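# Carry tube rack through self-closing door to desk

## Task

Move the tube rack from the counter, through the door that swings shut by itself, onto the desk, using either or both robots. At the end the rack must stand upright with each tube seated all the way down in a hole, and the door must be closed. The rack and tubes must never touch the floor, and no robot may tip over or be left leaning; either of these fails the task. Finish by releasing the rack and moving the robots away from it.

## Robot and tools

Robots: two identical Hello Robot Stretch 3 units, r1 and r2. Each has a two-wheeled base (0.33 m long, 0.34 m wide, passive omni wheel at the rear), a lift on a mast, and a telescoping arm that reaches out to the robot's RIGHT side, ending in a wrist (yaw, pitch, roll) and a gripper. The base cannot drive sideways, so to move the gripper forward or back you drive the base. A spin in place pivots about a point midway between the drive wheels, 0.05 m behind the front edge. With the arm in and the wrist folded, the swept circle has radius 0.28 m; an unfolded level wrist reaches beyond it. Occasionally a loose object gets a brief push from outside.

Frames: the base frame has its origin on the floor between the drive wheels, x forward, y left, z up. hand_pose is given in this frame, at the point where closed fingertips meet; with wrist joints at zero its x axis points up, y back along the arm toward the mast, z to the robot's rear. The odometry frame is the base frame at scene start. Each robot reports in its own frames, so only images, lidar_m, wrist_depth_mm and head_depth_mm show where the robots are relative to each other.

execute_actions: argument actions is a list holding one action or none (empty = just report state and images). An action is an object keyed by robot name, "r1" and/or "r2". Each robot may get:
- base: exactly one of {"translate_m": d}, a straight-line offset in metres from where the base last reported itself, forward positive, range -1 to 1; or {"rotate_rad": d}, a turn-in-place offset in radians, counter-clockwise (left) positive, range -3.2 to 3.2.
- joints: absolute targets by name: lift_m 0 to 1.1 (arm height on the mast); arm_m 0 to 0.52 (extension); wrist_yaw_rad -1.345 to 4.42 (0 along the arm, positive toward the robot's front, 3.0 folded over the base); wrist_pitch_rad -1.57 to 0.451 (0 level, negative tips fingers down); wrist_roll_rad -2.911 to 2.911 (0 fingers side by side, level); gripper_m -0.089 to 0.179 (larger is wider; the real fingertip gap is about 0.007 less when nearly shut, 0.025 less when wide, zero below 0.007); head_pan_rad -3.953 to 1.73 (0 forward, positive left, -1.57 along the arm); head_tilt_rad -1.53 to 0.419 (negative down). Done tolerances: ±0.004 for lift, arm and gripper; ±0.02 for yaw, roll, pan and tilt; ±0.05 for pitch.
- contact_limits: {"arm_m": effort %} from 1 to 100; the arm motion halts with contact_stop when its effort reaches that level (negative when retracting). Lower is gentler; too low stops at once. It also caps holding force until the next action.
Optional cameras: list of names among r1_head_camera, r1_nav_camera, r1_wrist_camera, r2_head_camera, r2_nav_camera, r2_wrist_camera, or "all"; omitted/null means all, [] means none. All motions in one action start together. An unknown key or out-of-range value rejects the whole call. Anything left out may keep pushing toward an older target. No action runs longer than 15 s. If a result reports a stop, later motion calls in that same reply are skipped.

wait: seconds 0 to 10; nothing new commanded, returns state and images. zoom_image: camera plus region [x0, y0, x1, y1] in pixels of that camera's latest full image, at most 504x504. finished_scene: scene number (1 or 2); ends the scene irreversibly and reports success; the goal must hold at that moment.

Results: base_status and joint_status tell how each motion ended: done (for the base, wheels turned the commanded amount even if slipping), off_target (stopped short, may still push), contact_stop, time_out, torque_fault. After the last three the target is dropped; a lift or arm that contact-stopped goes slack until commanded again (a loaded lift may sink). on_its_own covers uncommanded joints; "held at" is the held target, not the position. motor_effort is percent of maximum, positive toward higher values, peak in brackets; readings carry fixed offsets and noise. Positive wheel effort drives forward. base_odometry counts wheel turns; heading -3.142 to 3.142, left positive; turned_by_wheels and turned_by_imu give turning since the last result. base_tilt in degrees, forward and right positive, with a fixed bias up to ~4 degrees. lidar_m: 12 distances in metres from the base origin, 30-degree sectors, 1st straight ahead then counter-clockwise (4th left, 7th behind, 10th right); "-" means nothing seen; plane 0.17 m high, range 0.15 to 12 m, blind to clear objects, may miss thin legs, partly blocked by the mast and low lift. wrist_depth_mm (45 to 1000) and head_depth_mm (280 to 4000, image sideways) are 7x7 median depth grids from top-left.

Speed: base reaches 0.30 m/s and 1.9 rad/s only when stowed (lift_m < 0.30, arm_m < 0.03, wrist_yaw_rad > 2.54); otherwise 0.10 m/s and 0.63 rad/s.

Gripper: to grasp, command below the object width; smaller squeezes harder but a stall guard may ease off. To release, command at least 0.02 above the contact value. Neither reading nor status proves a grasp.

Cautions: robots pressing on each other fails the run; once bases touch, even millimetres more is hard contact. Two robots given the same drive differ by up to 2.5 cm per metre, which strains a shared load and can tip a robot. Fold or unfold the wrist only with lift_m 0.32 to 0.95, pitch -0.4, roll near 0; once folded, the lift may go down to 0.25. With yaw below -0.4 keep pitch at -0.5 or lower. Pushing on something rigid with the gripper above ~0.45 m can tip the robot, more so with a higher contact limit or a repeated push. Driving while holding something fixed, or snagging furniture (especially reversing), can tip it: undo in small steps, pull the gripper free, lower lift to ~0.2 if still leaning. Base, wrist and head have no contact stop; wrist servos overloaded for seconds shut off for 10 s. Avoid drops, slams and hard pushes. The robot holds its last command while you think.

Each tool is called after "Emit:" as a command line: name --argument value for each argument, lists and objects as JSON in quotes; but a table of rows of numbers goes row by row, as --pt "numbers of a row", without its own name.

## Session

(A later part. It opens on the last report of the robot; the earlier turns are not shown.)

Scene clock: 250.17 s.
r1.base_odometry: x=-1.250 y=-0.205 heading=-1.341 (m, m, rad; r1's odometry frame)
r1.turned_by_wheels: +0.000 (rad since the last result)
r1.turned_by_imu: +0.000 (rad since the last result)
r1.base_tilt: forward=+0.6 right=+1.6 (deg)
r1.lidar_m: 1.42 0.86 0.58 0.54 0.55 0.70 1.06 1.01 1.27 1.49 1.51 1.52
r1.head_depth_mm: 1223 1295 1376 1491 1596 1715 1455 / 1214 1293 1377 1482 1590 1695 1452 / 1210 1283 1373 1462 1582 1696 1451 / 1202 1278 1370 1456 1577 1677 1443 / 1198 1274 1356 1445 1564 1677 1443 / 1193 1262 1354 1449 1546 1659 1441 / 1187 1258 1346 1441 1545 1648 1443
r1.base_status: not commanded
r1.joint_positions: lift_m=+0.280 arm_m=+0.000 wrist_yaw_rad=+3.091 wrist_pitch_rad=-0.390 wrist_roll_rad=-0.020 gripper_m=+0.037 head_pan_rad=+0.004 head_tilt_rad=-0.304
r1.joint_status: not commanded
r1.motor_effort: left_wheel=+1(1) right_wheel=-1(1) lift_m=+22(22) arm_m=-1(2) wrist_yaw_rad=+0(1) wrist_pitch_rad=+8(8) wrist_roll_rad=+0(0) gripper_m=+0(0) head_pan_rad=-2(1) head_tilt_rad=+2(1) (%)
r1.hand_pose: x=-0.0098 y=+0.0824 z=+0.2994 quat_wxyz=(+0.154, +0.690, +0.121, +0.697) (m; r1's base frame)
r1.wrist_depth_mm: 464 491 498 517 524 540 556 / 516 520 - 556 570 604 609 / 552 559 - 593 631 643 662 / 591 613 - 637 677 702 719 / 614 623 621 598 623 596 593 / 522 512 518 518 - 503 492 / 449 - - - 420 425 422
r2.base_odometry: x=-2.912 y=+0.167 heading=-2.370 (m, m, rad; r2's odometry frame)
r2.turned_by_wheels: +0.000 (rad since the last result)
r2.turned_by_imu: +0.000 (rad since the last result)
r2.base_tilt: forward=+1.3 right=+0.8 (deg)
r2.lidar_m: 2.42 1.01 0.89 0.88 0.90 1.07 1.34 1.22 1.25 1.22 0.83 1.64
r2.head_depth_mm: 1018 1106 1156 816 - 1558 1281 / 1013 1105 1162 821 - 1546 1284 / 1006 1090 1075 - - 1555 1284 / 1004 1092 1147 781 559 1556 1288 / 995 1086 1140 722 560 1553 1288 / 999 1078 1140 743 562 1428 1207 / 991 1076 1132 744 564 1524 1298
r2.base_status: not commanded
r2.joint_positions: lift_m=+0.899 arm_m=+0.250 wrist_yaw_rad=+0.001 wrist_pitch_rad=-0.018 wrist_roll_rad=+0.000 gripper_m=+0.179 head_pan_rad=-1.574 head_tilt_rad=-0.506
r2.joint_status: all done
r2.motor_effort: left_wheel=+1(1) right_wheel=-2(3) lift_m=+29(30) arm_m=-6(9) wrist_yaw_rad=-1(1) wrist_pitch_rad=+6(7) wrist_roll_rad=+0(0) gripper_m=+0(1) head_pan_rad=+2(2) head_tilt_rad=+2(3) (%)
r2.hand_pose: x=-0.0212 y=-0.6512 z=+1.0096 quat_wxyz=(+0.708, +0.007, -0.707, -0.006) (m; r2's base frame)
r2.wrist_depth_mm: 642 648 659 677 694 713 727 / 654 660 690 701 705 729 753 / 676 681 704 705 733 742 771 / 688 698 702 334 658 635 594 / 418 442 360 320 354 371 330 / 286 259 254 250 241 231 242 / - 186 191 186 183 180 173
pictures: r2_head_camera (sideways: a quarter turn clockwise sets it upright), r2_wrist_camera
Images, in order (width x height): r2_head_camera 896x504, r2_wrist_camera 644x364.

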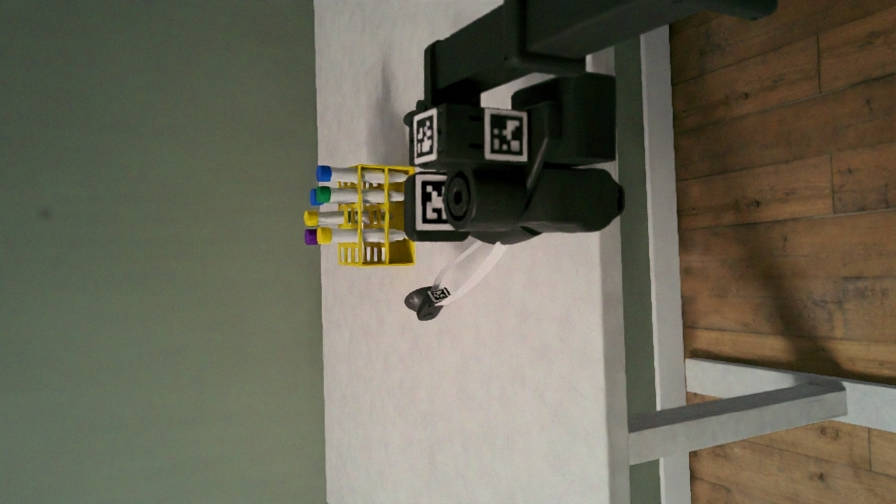

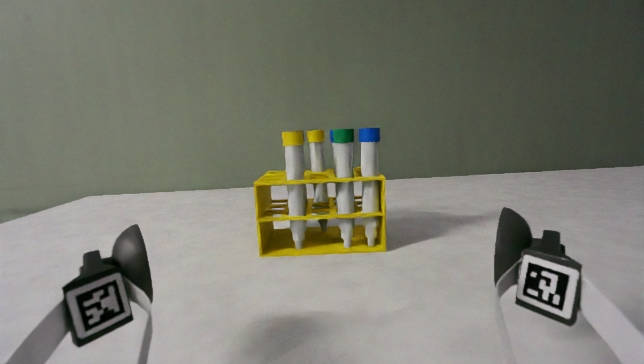

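Emit:
execute_actions --actions '[{"r2":{"joints":{"gripper_m":0.0,"lift_m":1.05}}}]' --cameras '[]'

Emit:
execute_actions --actions '[{"r2":{"joints":{"arm_m":0.43}}}]' --cameras '["r2_head_camera"]'

Emit:
execute_actions --actions '[{"r2":{"joints":{"lift_m":0.98}}}]' --cameras '["r2_head_camera","r2_wrist_camera"]'

Scene clock: 260.53 s.
r1.base_odometry: x=-1.250 y=-0.205 heading=-1.341 (m, m, rad; r1's odometry frame)
r1.turned_by_wheels: +0.000 (rad since the last result)
r1.turned_by_imu: +0.000 (rad since the last result)
r1.base_tilt: forward=+0.5 right=+1.5 (deg)
r1.lidar_m: 1.42 0.86 0.58 0.54 0.55 0.71 1.06 1.01 1.26 1.49 1.51 1.52
r1.head_depth_mm: 1221 1292 1382 1489 1596 1725 1454 / 1217 1290 1378 1480 1582 1704 1454 / 1207 1296 1378 1471 1581 1684 1456 / 1203 1278 1361 1463 1567 1680 1457 / 1196 1272 1360 1456 1555 1669 1441 / 1197 1266 1351 1437 1552 1657 1438 / 1189 1253 1340 1434 1546 1636 1438
r1.base_status: not commanded
r1.joint_positions: lift_m=+0.280 arm_m=+0.000 wrist_yaw_rad=+3.091 wrist_pitch_rad=-0.390 wrist_roll_rad=-0.020 gripper_m=+0.037 head_pan_rad=+0.004 head_tilt_rad=-0.304
r1.joint_status: not commanded
r1.motor_effort: left_wheel=+1(1) right_wheel=-1(1) lift_m=+22(22) arm_m=-1(1) wrist_yaw_rad=+0(1) wrist_pitch_rad=+8(8) wrist_roll_rad=+0(0) gripper_m=+1(1) head_pan_rad=-1(1) head_tilt_rad=+1(1) (%)
r1.hand_pose: x=-0.0098 y=+0.0824 z=+0.2994 quat_wxyz=(+0.154, +0.690, +0.121, +0.697) (m; r1's base frame)
r1.wrist_depth_mm: 476 480 503 508 526 541 569 / 502 529 - 553 565 595 607 / 547 553 - 604 630 661 670 / 597 612 - 650 682 682 704 / 606 626 619 620 621 579 588 / 523 509 524 514 - 492 491 / 444 - - - 414 427 422
r2.base_odometry: x=-2.912 y=+0.167 heading=-2.370 (m, m, rad; r2's odometry frame)
r2.turned_by_wheels: +0.000 (rad since the last result)
r2.turned_by_imu: -0.001 (rad since the last result)
r2.base_tilt: forward=+1.3 right=+0.8 (deg)
r2.lidar_m: 2.41 1.01 0.89 0.88 0.90 1.07 1.34 1.21 1.25 1.22 0.83 1.64
r2.head_depth_mm: 1017 1080 1157 728 555 1546 1286 / 1014 - - 712 556 1554 1279 / 1009 1074 - 699 557 1555 1284 / 1004 1082 1151 740 559 1548 1294 / 1000 1092 1141 740 560 1561 1282 / 996 1078 1138 743 562 1433 1207 / 991 1076 1134 746 565 1517 1290
r2.base_status: not commanded
r2.joint_positions: lift_m=+1.049 arm_m=+0.250 wrist_yaw_rad=+0.001 wrist_pitch_rad=-0.018 wrist_roll_rad=+0.000 gripper_m=+0.000 head_pan_rad=-1.574 head_tilt_rad=-0.506
r2.joint_status: all done
r2.motor_effort: left_wheel=+1(1) right_wheel=-2(2) lift_m=+30(31) arm_m=-6(6) wrist_yaw_rad=-1(0) wrist_pitch_rad=+6(6) wrist_roll_rad=+0(0) gripper_m=-1(83) head_pan_rad=+1(2) head_tilt_rad=+3(3) (%)
r2.hand_pose: x=-0.0212 y=-0.6512 z=+1.1595 quat_wxyz=(+0.708, +0.007, -0.707, -0.006) (m; r2's base frame)
r2.wrist_depth_mm: 635 649 659 678 688 705 726 / 653 673 680 694 706 719 747 / 664 683 698 717 729 735 761 / 689 711 724 729 746 768 783 / 699 731 739 753 759 748 720 / 718 574 563 330 531 518 506 / 434 429 402 349 392 395 388
pictures: none
No camera images: the call's "cameras" was empty. Leave "cameras" out to get every camera's image.

Scene clock: 263.10 s.
r1.base_odometry: x=-1.250 y=-0.205 heading=-1.341 (m, m, rad; r1's odometry frame)
r1.turned_by_wheels: +0.000 (rad since the last result)
r1.turned_by_imu: +0.000 (rad since the last result)
r1.base_tilt: forward=+0.5 right=+1.6 (deg)
r1.lidar_m: 1.42 0.86 0.58 0.54 0.55 0.70 1.06 1.01 1.27 1.49 1.51 1.52
r1.head_depth_mm: 1222 1298 1389 1486 1607 1719 1459 / 1212 1289 1375 1478 1588 1695 1458 / 1214 1286 1372 1477 1577 1689 1452 / 1207 1276 1362 1450 1567 1681 1450 / 1195 1270 1356 1454 1563 1675 1451 / 1191 1265 1343 1439 1552 1659 1448 / 1183 1259 1341 1425 1547 1647 1444
r1.base_status: not commanded
r1.joint_positions: lift_m=+0.280 arm_m=+0.000 wrist_yaw_rad=+3.091 wrist_pitch_rad=-0.390 wrist_roll_rad=-0.020 gripper_m=+0.037 head_pan_rad=+0.004 head_tilt_rad=-0.304
r1.joint_status: not commanded
r1.motor_effort: left_wheel=+2(1) right_wheel=-1(1) lift_m=+22(22) arm_m=-1(1) wrist_yaw_rad=+1(1) wrist_pitch_rad=+8(8) wrist_roll_rad=+0(0) gripper_m=+1(1) head_pan_rad=-1(1) head_tilt_rad=+1(0) (%)
r1.hand_pose: x=-0.0098 y=+0.0824 z=+0.2994 quat_wxyz=(+0.154, +0.690, +0.121, +0.697) (m; r1's base frame)
r1.wrist_depth_mm: 465 477 507 507 525 544 568 / 502 523 - 549 578 597 615 / 550 562 - 602 633 648 673 / 595 609 - 655 657 697 698 / 623 622 611 609 628 591 581 / 523 513 519 516 - 496 490 / 442 - - - 417 430 423
r2.base_odometry: x=-2.912 y=+0.167 heading=-2.370 (m, m, rad; r2's odometry frame)
r2.turned_by_wheels: +0.000 (rad since the last result)
r2.turned_by_imu: +0.000 (rad since the last result)
r2.base_tilt: forward=+1.3 right=+0.8 (deg)
r2.lidar_m: 2.42 1.01 0.89 0.88 0.90 1.07 1.34 1.22 1.25 1.22 0.83 1.64
r2.head_depth_mm: 1015 1074 1069 728 554 1550 1280 / 1012 1116 1077 733 556 1553 1280 / 1007 - 812 733 558 1549 1281 / 1005 1082 1087 738 559 1562 1283 / 999 1090 1142 742 560 1553 1282 / 996 1077 1136 743 562 1439 1208 / 994 1077 1131 747 564 1526 1292
r2.base_status: not commanded
r2.joint_positions: lift_m=+1.049 arm_m=+0.430 wrist_yaw_rad=+0.001 wrist_pitch_rad=-0.018 wrist_roll_rad=+0.000 gripper_m=+0.000 head_pan_rad=-1.574 head_tilt_rad=-0.506
r2.joint_status: all done
r2.motor_effort: left_wheel=+1(1) right_wheel=-2(2) lift_m=+30(30) arm_m=+5(6) wrist_yaw_rad=-1(1) wrist_pitch_rad=+6(6) wrist_roll_rad=+0(0) gripper_m=-2(2) head_pan_rad=+2(2) head_tilt_rad=+3(4) (%)
r2.hand_pose: x=-0.0212 y=-0.8303 z=+1.1595 quat_wxyz=(+0.708, +0.007, -0.707, -0.006) (m; r2's base frame)
r2.wrist_depth_mm: 480 489 501 511 528 535 552 / 496 502 521 527 539 554 564 / 507 519 530 543 550 560 576 / 524 528 539 554 569 581 594 / 532 546 555 568 587 597 611 / 549 557 562 483 531 513 502 / 432 424 417 407 401 393 384
pictures: r2_head_camera (sideways: a quarter turn clockwise sets it upright)
Images, in order (width x height): r2_head_camera 896x504.

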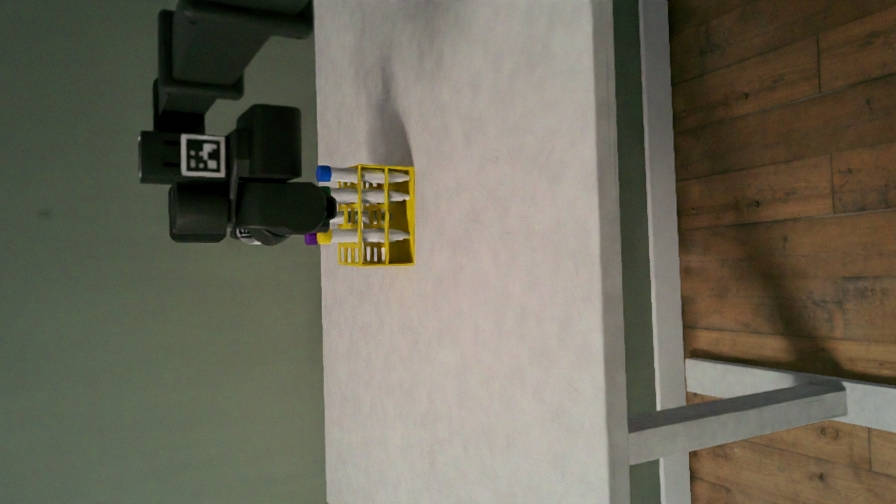

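Scene clock: 264.57 s.
r1.base_odometry: x=-1.250 y=-0.205 heading=-1.341 (m, m, rad; r1's odometry frame)
r1.turned_by_wheels: +0.000 (rad since the last result)
r1.turned_by_imu: +0.000 (rad since the last result)
r1.base_tilt: forward=+0.5 right=+1.5 (deg)
r1.lidar_m: 1.42 0.86 0.58 0.54 0.55 0.71 1.06 1.01 1.27 1.49 1.51 1.52
r1.head_depth_mm: 1218 1289 1378 1486 1604 1711 1450 / 1216 1295 1379 1476 1584 1698 1453 / 1212 1284 1375 1473 1575 1690 1449 / 1197 1273 1359 1455 1569 1686 1456 / 1200 1273 1358 1446 1553 1662 1441 / 1195 1263 1347 1446 1551 1655 1441 / 1191 1255 1342 1430 1542 1654 1436
r1.base_status: not commanded
r1.joint_positions: lift_m=+0.280 arm_m=+0.000 wrist_yaw_rad=+3.091 wrist_pitch_rad=-0.390 wrist_roll_rad=-0.020 gripper_m=+0.037 head_pan_rad=+0.004 head_tilt_rad=-0.304
r1.joint_status: not commanded
r1.motor_effort: left_wheel=+1(1) right_wheel=-1(1) lift_m=+22(22) arm_m=-2(1) wrist_yaw_rad=+1(0) wrist_pitch_rad=+8(8) wrist_roll_rad=+0(0) gripper_m=+1(1) head_pan_rad=-2(2) head_tilt_rad=+2(3) (%)
r1.hand_pose: x=-0.0098 y=+0.0824 z=+0.2994 quat_wxyz=(+0.154, +0.690, +0.121, +0.697) (m; r1's base frame)
r1.wrist_depth_mm: 467 484 499 511 533 557 561 / 515 514 - 550 568 585 609 / 544 566 - 617 634 641 669 / 600 606 - 651 674 701 718 / 614 620 618 614 617 579 581 / 514 517 525 503 - 498 494 / 445 - - - 414 428 422
r2.base_odometry: x=-2.912 y=+0.167 heading=-2.370 (m, m, rad; r2's odometry frame)
r2.turned_by_wheels: +0.000 (rad since the last result)
r2.turned_by_imu: +0.000 (rad since the last result)
r2.base_tilt: forward=+1.1 right=+0.7 (deg)
r2.lidar_m: 2.42 1.01 0.89 0.88 0.90 1.07 1.34 1.22 1.25 1.22 0.83 1.64
r2.head_depth_mm: 1016 1109 1167 661 554 1542 1281 / 1015 1099 - 733 556 1553 1277 / 1008 1097 - 734 557 1551 1287 / 1004 1091 1146 735 559 1553 1284 / 1000 1084 1139 741 561 1564 1291 / 996 1082 1138 745 561 1436 1210 / 993 1075 1131 747 565 1521 1298
r2.base_status: not commanded
r2.joint_positions: lift_m=+0.981 arm_m=+0.430 wrist_yaw_rad=+0.001 wrist_pitch_rad=-0.018 wrist_roll_rad=+0.000 gripper_m=+0.000 head_pan_rad=-1.574 head_tilt_rad=-0.506
r2.joint_status: all done
r2.motor_effort: left_wheel=+1(1) right_wheel=-2(2) lift_m=+12(29) arm_m=+5(5) wrist_yaw_rad=+0(1) wrist_pitch_rad=+6(6) wrist_roll_rad=+0(0) gripper_m=-2(1) head_pan_rad=+1(1) head_tilt_rad=+3(3) (%)
r2.hand_pose: x=-0.0212 y=-0.8303 z=+1.0906 quat_wxyz=(+0.708, +0.007, -0.707, -0.006) (m; r2's base frame)
r2.wrist_depth_mm: 484 493 504 514 521 541 548 / 496 504 520 528 538 546 566 / 505 517 531 539 552 568 579 / 522 531 546 550 568 578 594 / 538 550 555 574 581 571 542 / 439 428 420 195 397 386 380 / 326 319 220 183 137 295 290
pictures: r2_head_camera (sideways: a quarter turn clockwise sets it upright), r2_wrist_camera
Images, in order (width x height): r2_head_camera 896x504, r2_wrist_camera 644x364.

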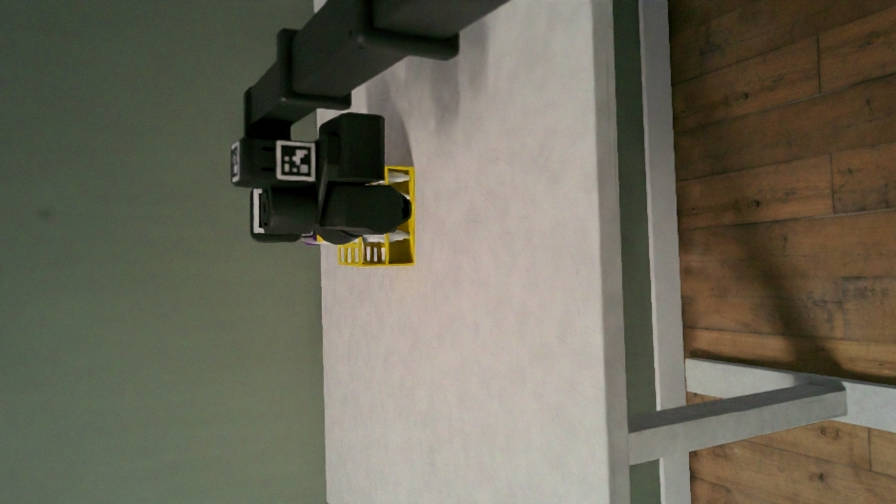

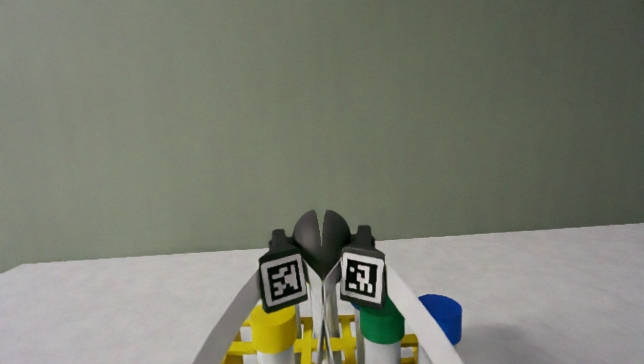

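Emit:
execute_actions --actions '[{"r2":{"joints":{"lift_m":0.93}}}]' --cameras '[]'

Emit:
execute_actions --actions '[{"r2":{"joints":{"lift_m":1.05}}}]' --cameras '[]'

Emit:
execute_actions --actions '[{"r2":{"joints":{"arm_m":0.1,"lift_m":0.95}}}]' --cameras '["r2_wrist_camera"]'

Scene clock: 269.50 s.
r1.base_odometry: x=-1.250 y=-0.205 heading=-1.341 (m, m, rad; r1's odometry frame)
r1.turned_by_wheels: +0.000 (rad since the last result)
r1.turned_by_imu: +0.000 (rad since the last result)
r1.base_tilt: forward=+0.6 right=+1.5 (deg)
r1.lidar_m: 1.42 0.86 0.58 0.54 0.55 0.71 1.06 1.00 1.27 1.49 1.51 1.52
r1.head_depth_mm: 1219 1295 1385 1489 1599 1715 1447 / 1211 1287 1373 1476 1596 1714 1457 / 1212 1278 1363 1472 1578 1694 1449 / 1207 1281 1362 1455 1570 1677 1447 / 1194 1274 1353 1453 1558 1669 1445 / 1187 1267 1348 1445 1554 1661 1450 / 1185 1253 1345 1437 1535 1649 1432
r1.base_status: not commanded
r1.joint_positions: lift_m=+0.280 arm_m=+0.000 wrist_yaw_rad=+3.091 wrist_pitch_rad=-0.390 wrist_roll_rad=-0.020 gripper_m=+0.037 head_pan_rad=+0.004 head_tilt_rad=-0.304
r1.joint_status: not commanded
r1.motor_effort: left_wheel=+1(1) right_wheel=-1(1) lift_m=+22(22) arm_m=-1(1) wrist_yaw_rad=+1(1) wrist_pitch_rad=+8(7) wrist_roll_rad=+0(0) gripper_m=+1(0) head_pan_rad=-2(1) head_tilt_rad=+1(1) (%)
r1.hand_pose: x=-0.0098 y=+0.0824 z=+0.2994 quat_wxyz=(+0.154, +0.690, +0.121, +0.697) (m; r1's base frame)
r1.wrist_depth_mm: 470 475 504 521 522 546 565 / 504 520 - 549 571 594 614 / 544 568 - 602 633 672 679 / 593 611 - 651 681 689 691 / 617 619 621 603 638 602 597 / 514 512 523 525 - 511 499 / 447 - - - 414 424 422
r2.base_odometry: x=-2.912 y=+0.167 heading=-2.370 (m, m, rad; r2's odometry frame)
r2.turned_by_wheels: +0.000 (rad since the last result)
r2.turned_by_imu: +0.000 (rad since the last result)
r2.base_tilt: forward=+1.4 right=+0.7 (deg)
r2.lidar_m: 2.42 1.01 0.89 0.88 0.90 1.07 1.34 1.21 1.26 1.22 0.83 1.64
r2.head_depth_mm: 1018 1103 1169 - 555 1556 1285 / 1019 1102 1167 698 557 1550 1281 / 1013 1093 - 701 558 1555 1282 / 1005 1095 1155 738 560 1550 1285 / 1000 1085 1145 739 562 1554 1286 / 995 1090 1139 745 564 1440 1202 / 994 1080 1132 748 564 1515 1289
r2.base_status: not commanded
r2.joint_positions: lift_m=+0.952 arm_m=+0.430 wrist_yaw_rad=+0.001 wrist_pitch_rad=+0.062 wrist_roll_rad=-0.001 gripper_m=+0.000 head_pan_rad=-1.574 head_tilt_rad=-0.506
r2.joint_status: lift_m contact_stop (moved -0.028 of -0.051)
r2.on_its_own: lift_m is slack since a contact_stop, until your next command for it (your +0.930 is given up); wrist_pitch_rad is at rest, and its effort (-21) is outside its rest range (-20 to +32)
r2.motor_effort: left_wheel=+2(2) right_wheel=-4(4) lift_m=+21(20) arm_m=+5(5) wrist_yaw_rad=+0(1) wrist_pitch_rad=-21(27) wrist_roll_rad=+1(0) gripper_m=-2(2) head_pan_rad=+1(1) head_tilt_rad=+3(2) (%)
r2.hand_pose: x=-0.0212 y=-0.8318 z=+1.0828 quat_wxyz=(+0.707, -0.021, -0.706, +0.022) (m; r2's base frame)
r2.wrist_depth_mm: 505 510 521 539 541 556 572 / 510 517 526 540 548 557 578 / 518 524 535 549 563 569 586 / 520 529 540 557 562 579 597 / 530 538 545 565 578 591 598 / 487 468 462 190 287 414 401 / 339 332 191 179 134 302 296
pictures: none
No camera images: the call's "cameras" was empty. Leave "cameras" out to get every camera's image.

not run: a stop came earlier in this reply.

not run: a stop came earlier in this reply.

Emit:
execute_actions --actions '[{"r2":{"joints":{"lift_m":1.05}}}]' --cameras '[]'

Emit:
execute_actions --actions '[{"r2":{"joints":{"arm_m":0.1,"lift_m":0.95}}}]' --cameras '["r2_wrist_camera"]'

Scene clock: 275.00 s.
r1.base_odometry: x=-1.250 y=-0.205 heading=-1.341 (m, m, rad; r1's odometry frame)
r1.turned_by_wheels: +0.000 (rad since the last result)
r1.turned_by_imu: +0.000 (rad since the last result)
r1.base_tilt: forward=+0.6 right=+1.6 (deg)
r1.lidar_m: 1.42 0.85 0.58 0.54 0.55 0.70 1.06 1.01 1.27 1.49 1.51 1.52
r1.head_depth_mm: 1222 1293 1387 1481 1596 1718 1452 / 1214 1294 1373 1485 1591 1714 1448 / 1206 1288 1367 1466 1587 1705 1450 / 1203 1285 1358 1456 1566 1683 1446 / 1197 1277 1358 1450 1565 1665 1443 / 1194 1267 1345 1446 1546 1663 1448 / 1183 1263 1338 1439 1539 1648 1448
r1.base_status: not commanded
r1.joint_positions: lift_m=+0.280 arm_m=+0.000 wrist_yaw_rad=+3.091 wrist_pitch_rad=-0.390 wrist_roll_rad=-0.020 gripper_m=+0.037 head_pan_rad=+0.004 head_tilt_rad=-0.304
r1.joint_status: not commanded
r1.motor_effort: left_wheel=+1(0) right_wheel=-1(1) lift_m=+22(22) arm_m=-1(1) wrist_yaw_rad=+0(1) wrist_pitch_rad=+8(8) wrist_roll_rad=+0(0) gripper_m=+1(0) head_pan_rad=-1(1) head_tilt_rad=+1(2) (%)
r1.hand_pose: x=-0.0098 y=+0.0824 z=+0.2994 quat_wxyz=(+0.154, +0.690, +0.121, +0.697) (m; r1's base frame)
r1.wrist_depth_mm: 479 483 504 501 534 534 566 / 505 526 - 543 574 604 614 / 551 558 - 605 619 650 659 / 591 611 - 652 674 681 710 / 613 612 614 605 627 598 594 / 516 517 519 514 - 498 490 / 445 - - - 423 428 427
r2.base_odometry: x=-2.912 y=+0.167 heading=-2.370 (m, m, rad; r2's odometry frame)
r2.turned_by_wheels: +0.000 (rad since the last result)
r2.turned_by_imu: -0.001 (rad since the last result)
r2.base_tilt: forward=+1.2 right=+0.8 (deg)
r2.lidar_m: 2.42 1.01 0.89 0.88 0.90 1.07 1.34 1.22 1.26 1.22 0.83 1.63
r2.head_depth_mm: 1020 1078 1071 729 554 1552 1279 / 1010 1114 1074 735 555 1546 1284 / 1010 - 812 734 558 1554 1281 / 1001 1086 1094 737 559 1555 1281 / 997 1086 1143 740 560 1553 1291 / 993 1076 1134 745 562 1431 1204 / 992 1074 1130 746 563 1518 1296
r2.base_status: not commanded
r2.joint_positions: lift_m=+1.049 arm_m=+0.430 wrist_yaw_rad=+0.001 wrist_pitch_rad=-0.017 wrist_roll_rad=+0.000 gripper_m=+0.000 head_pan_rad=-1.574 head_tilt_rad=-0.506
r2.joint_status: all done
r2.motor_effort: left_wheel=+1(2) right_wheel=-2(4) lift_m=+30(29) arm_m=+5(5) wrist_yaw_rad=-1(0) wrist_pitch_rad=+6(21) wrist_roll_rad=+0(0) gripper_m=-1(2) head_pan_rad=+2(2) head_tilt_rad=+2(2) (%)
r2.hand_pose: x=-0.0212 y=-0.8303 z=+1.1597 quat_wxyz=(+0.708, +0.007, -0.707, -0.006) (m; r2's base frame)
r2.wrist_depth_mm: 485 492 501 509 523 533 553 / 494 506 517 530 541 551 567 / 508 518 529 542 554 568 578 / 521 532 549 551 563 585 586 / 528 548 566 569 588 598 616 / 546 549 565 486 527 518 507 / 432 425 415 410 405 394 385
pictures: none
No camera images: the call's "cameras" was empty. Leave "cameras" out to get every camera's image.

Scene clock: 278.63 s.
r1.base_odometry: x=-1.250 y=-0.205 heading=-1.341 (m, m, rad; r1's odometry frame)
r1.turned_by_wheels: +0.000 (rad since the last result)
r1.turned_by_imu: +0.000 (rad since the last result)
r1.base_tilt: forward=+0.5 right=+1.6 (deg)
r1.lidar_m: 1.42 0.86 0.58 0.54 0.55 0.70 1.06 1.01 1.26 1.49 1.52 1.52
r1.head_depth_mm: 1220 1293 1381 1480 1596 1717 1447 / 1216 1294 1378 1476 1591 1699 1450 / 1212 1285 1377 1469 1574 1699 1448 / 1201 1281 1366 1456 1572 1677 1446 / 1196 1269 1357 1449 1548 1673 1441 / 1190 1267 1348 1444 1559 1653 1438 / 1186 1259 1345 1432 1541 1650 1440
r1.base_status: not commanded
r1.joint_positions: lift_m=+0.280 arm_m=+0.000 wrist_yaw_rad=+3.091 wrist_pitch_rad=-0.390 wrist_roll_rad=-0.020 gripper_m=+0.037 head_pan_rad=+0.004 head_tilt_rad=-0.304
r1.joint_status: not commanded
r1.motor_effort: left_wheel=+2(1) right_wheel=-1(1) lift_m=+22(22) arm_m=-1(1) wrist_yaw_rad=+1(1) wrist_pitch_rad=+8(8) wrist_roll_rad=+0(0) gripper_m=+1(1) head_pan_rad=-1(1) head_tilt_rad=+2(1) (%)
r1.hand_pose: x=-0.0098 y=+0.0824 z=+0.2994 quat_wxyz=(+0.154, +0.690, +0.121, +0.697) (m; r1's base frame)
r1.wrist_depth_mm: 477 478 506 513 533 544 563 / 494 530 - 550 577 595 610 / 556 562 - 590 615 654 685 / 603 623 - 652 667 685 721 / 608 632 620 601 624 582 583 / 517 511 509 506 - 487 492 / 446 - - - 421 427 423
r2.base_odometry: x=-2.912 y=+0.167 heading=-2.370 (m, m, rad; r2's odometry frame)
r2.turned_by_wheels: +0.000 (rad since the last result)
r2.turned_by_imu: +0.000 (rad since the last result)
r2.base_tilt: forward=+1.2 right=+0.7 (deg)
r2.lidar_m: 2.42 1.01 0.89 0.88 0.90 1.07 1.34 1.21 1.26 1.22 0.83 1.64
r2.head_depth_mm: 1019 1109 1158 773 - - 1246 / 1020 1102 1161 776 - - 1268 / 1013 1094 1082 817 - - 1290 / 1002 1088 1144 778 559 1554 1291 / 1000 1087 1144 741 560 1572 1284 / 995 1085 1136 744 563 1428 1209 / 993 1080 1133 747 565 1517 1290
r2.base_status: not commanded
r2.joint_positions: lift_m=+0.951 arm_m=+0.100 wrist_yaw_rad=+0.001 wrist_pitch_rad=-0.019 wrist_roll_rad=+0.000 gripper_m=+0.000 head_pan_rad=-1.574 head_tilt_rad=-0.506
r2.joint_status: all done
r2.motor_effort: left_wheel=+2(1) right_wheel=-2(2) lift_m=+12(27) arm_m=-6(4) wrist_yaw_rad=-1(1) wrist_pitch_rad=+6(6) wrist_roll_rad=+0(0) gripper_m=-1(2) head_pan_rad=+1(2) head_tilt_rad=+2(4) (%)
r2.hand_pose: x=-0.0212 y=-0.5012 z=+1.0604 quat_wxyz=(+0.708, +0.007, -0.707, -0.007) (m; r2's base frame)
r2.wrist_depth_mm: 763 780 791 813 843 849 866 / 794 807 815 830 841 884 889 / 810 819 852 848 891 888 902 / 813 839 858 508 887 875 831 / 832 565 544 476 508 487 473 / 381 370 364 310 343 333 324 / 279 274 269 262 261 254 249
pictures: r2_wrist_camera
Images, in order (width x height): r2_wrist_camera 644x364.

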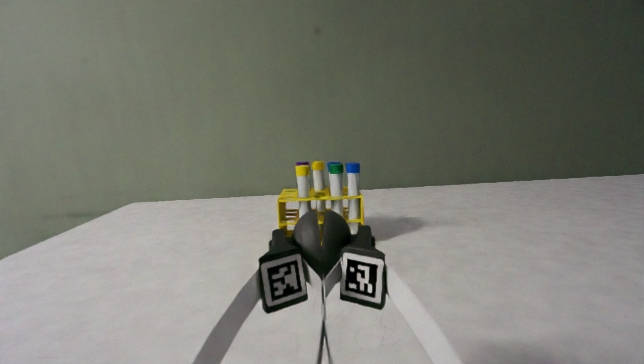

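Emit:
finished_scene --scene 1

The scene is finished: the task was done.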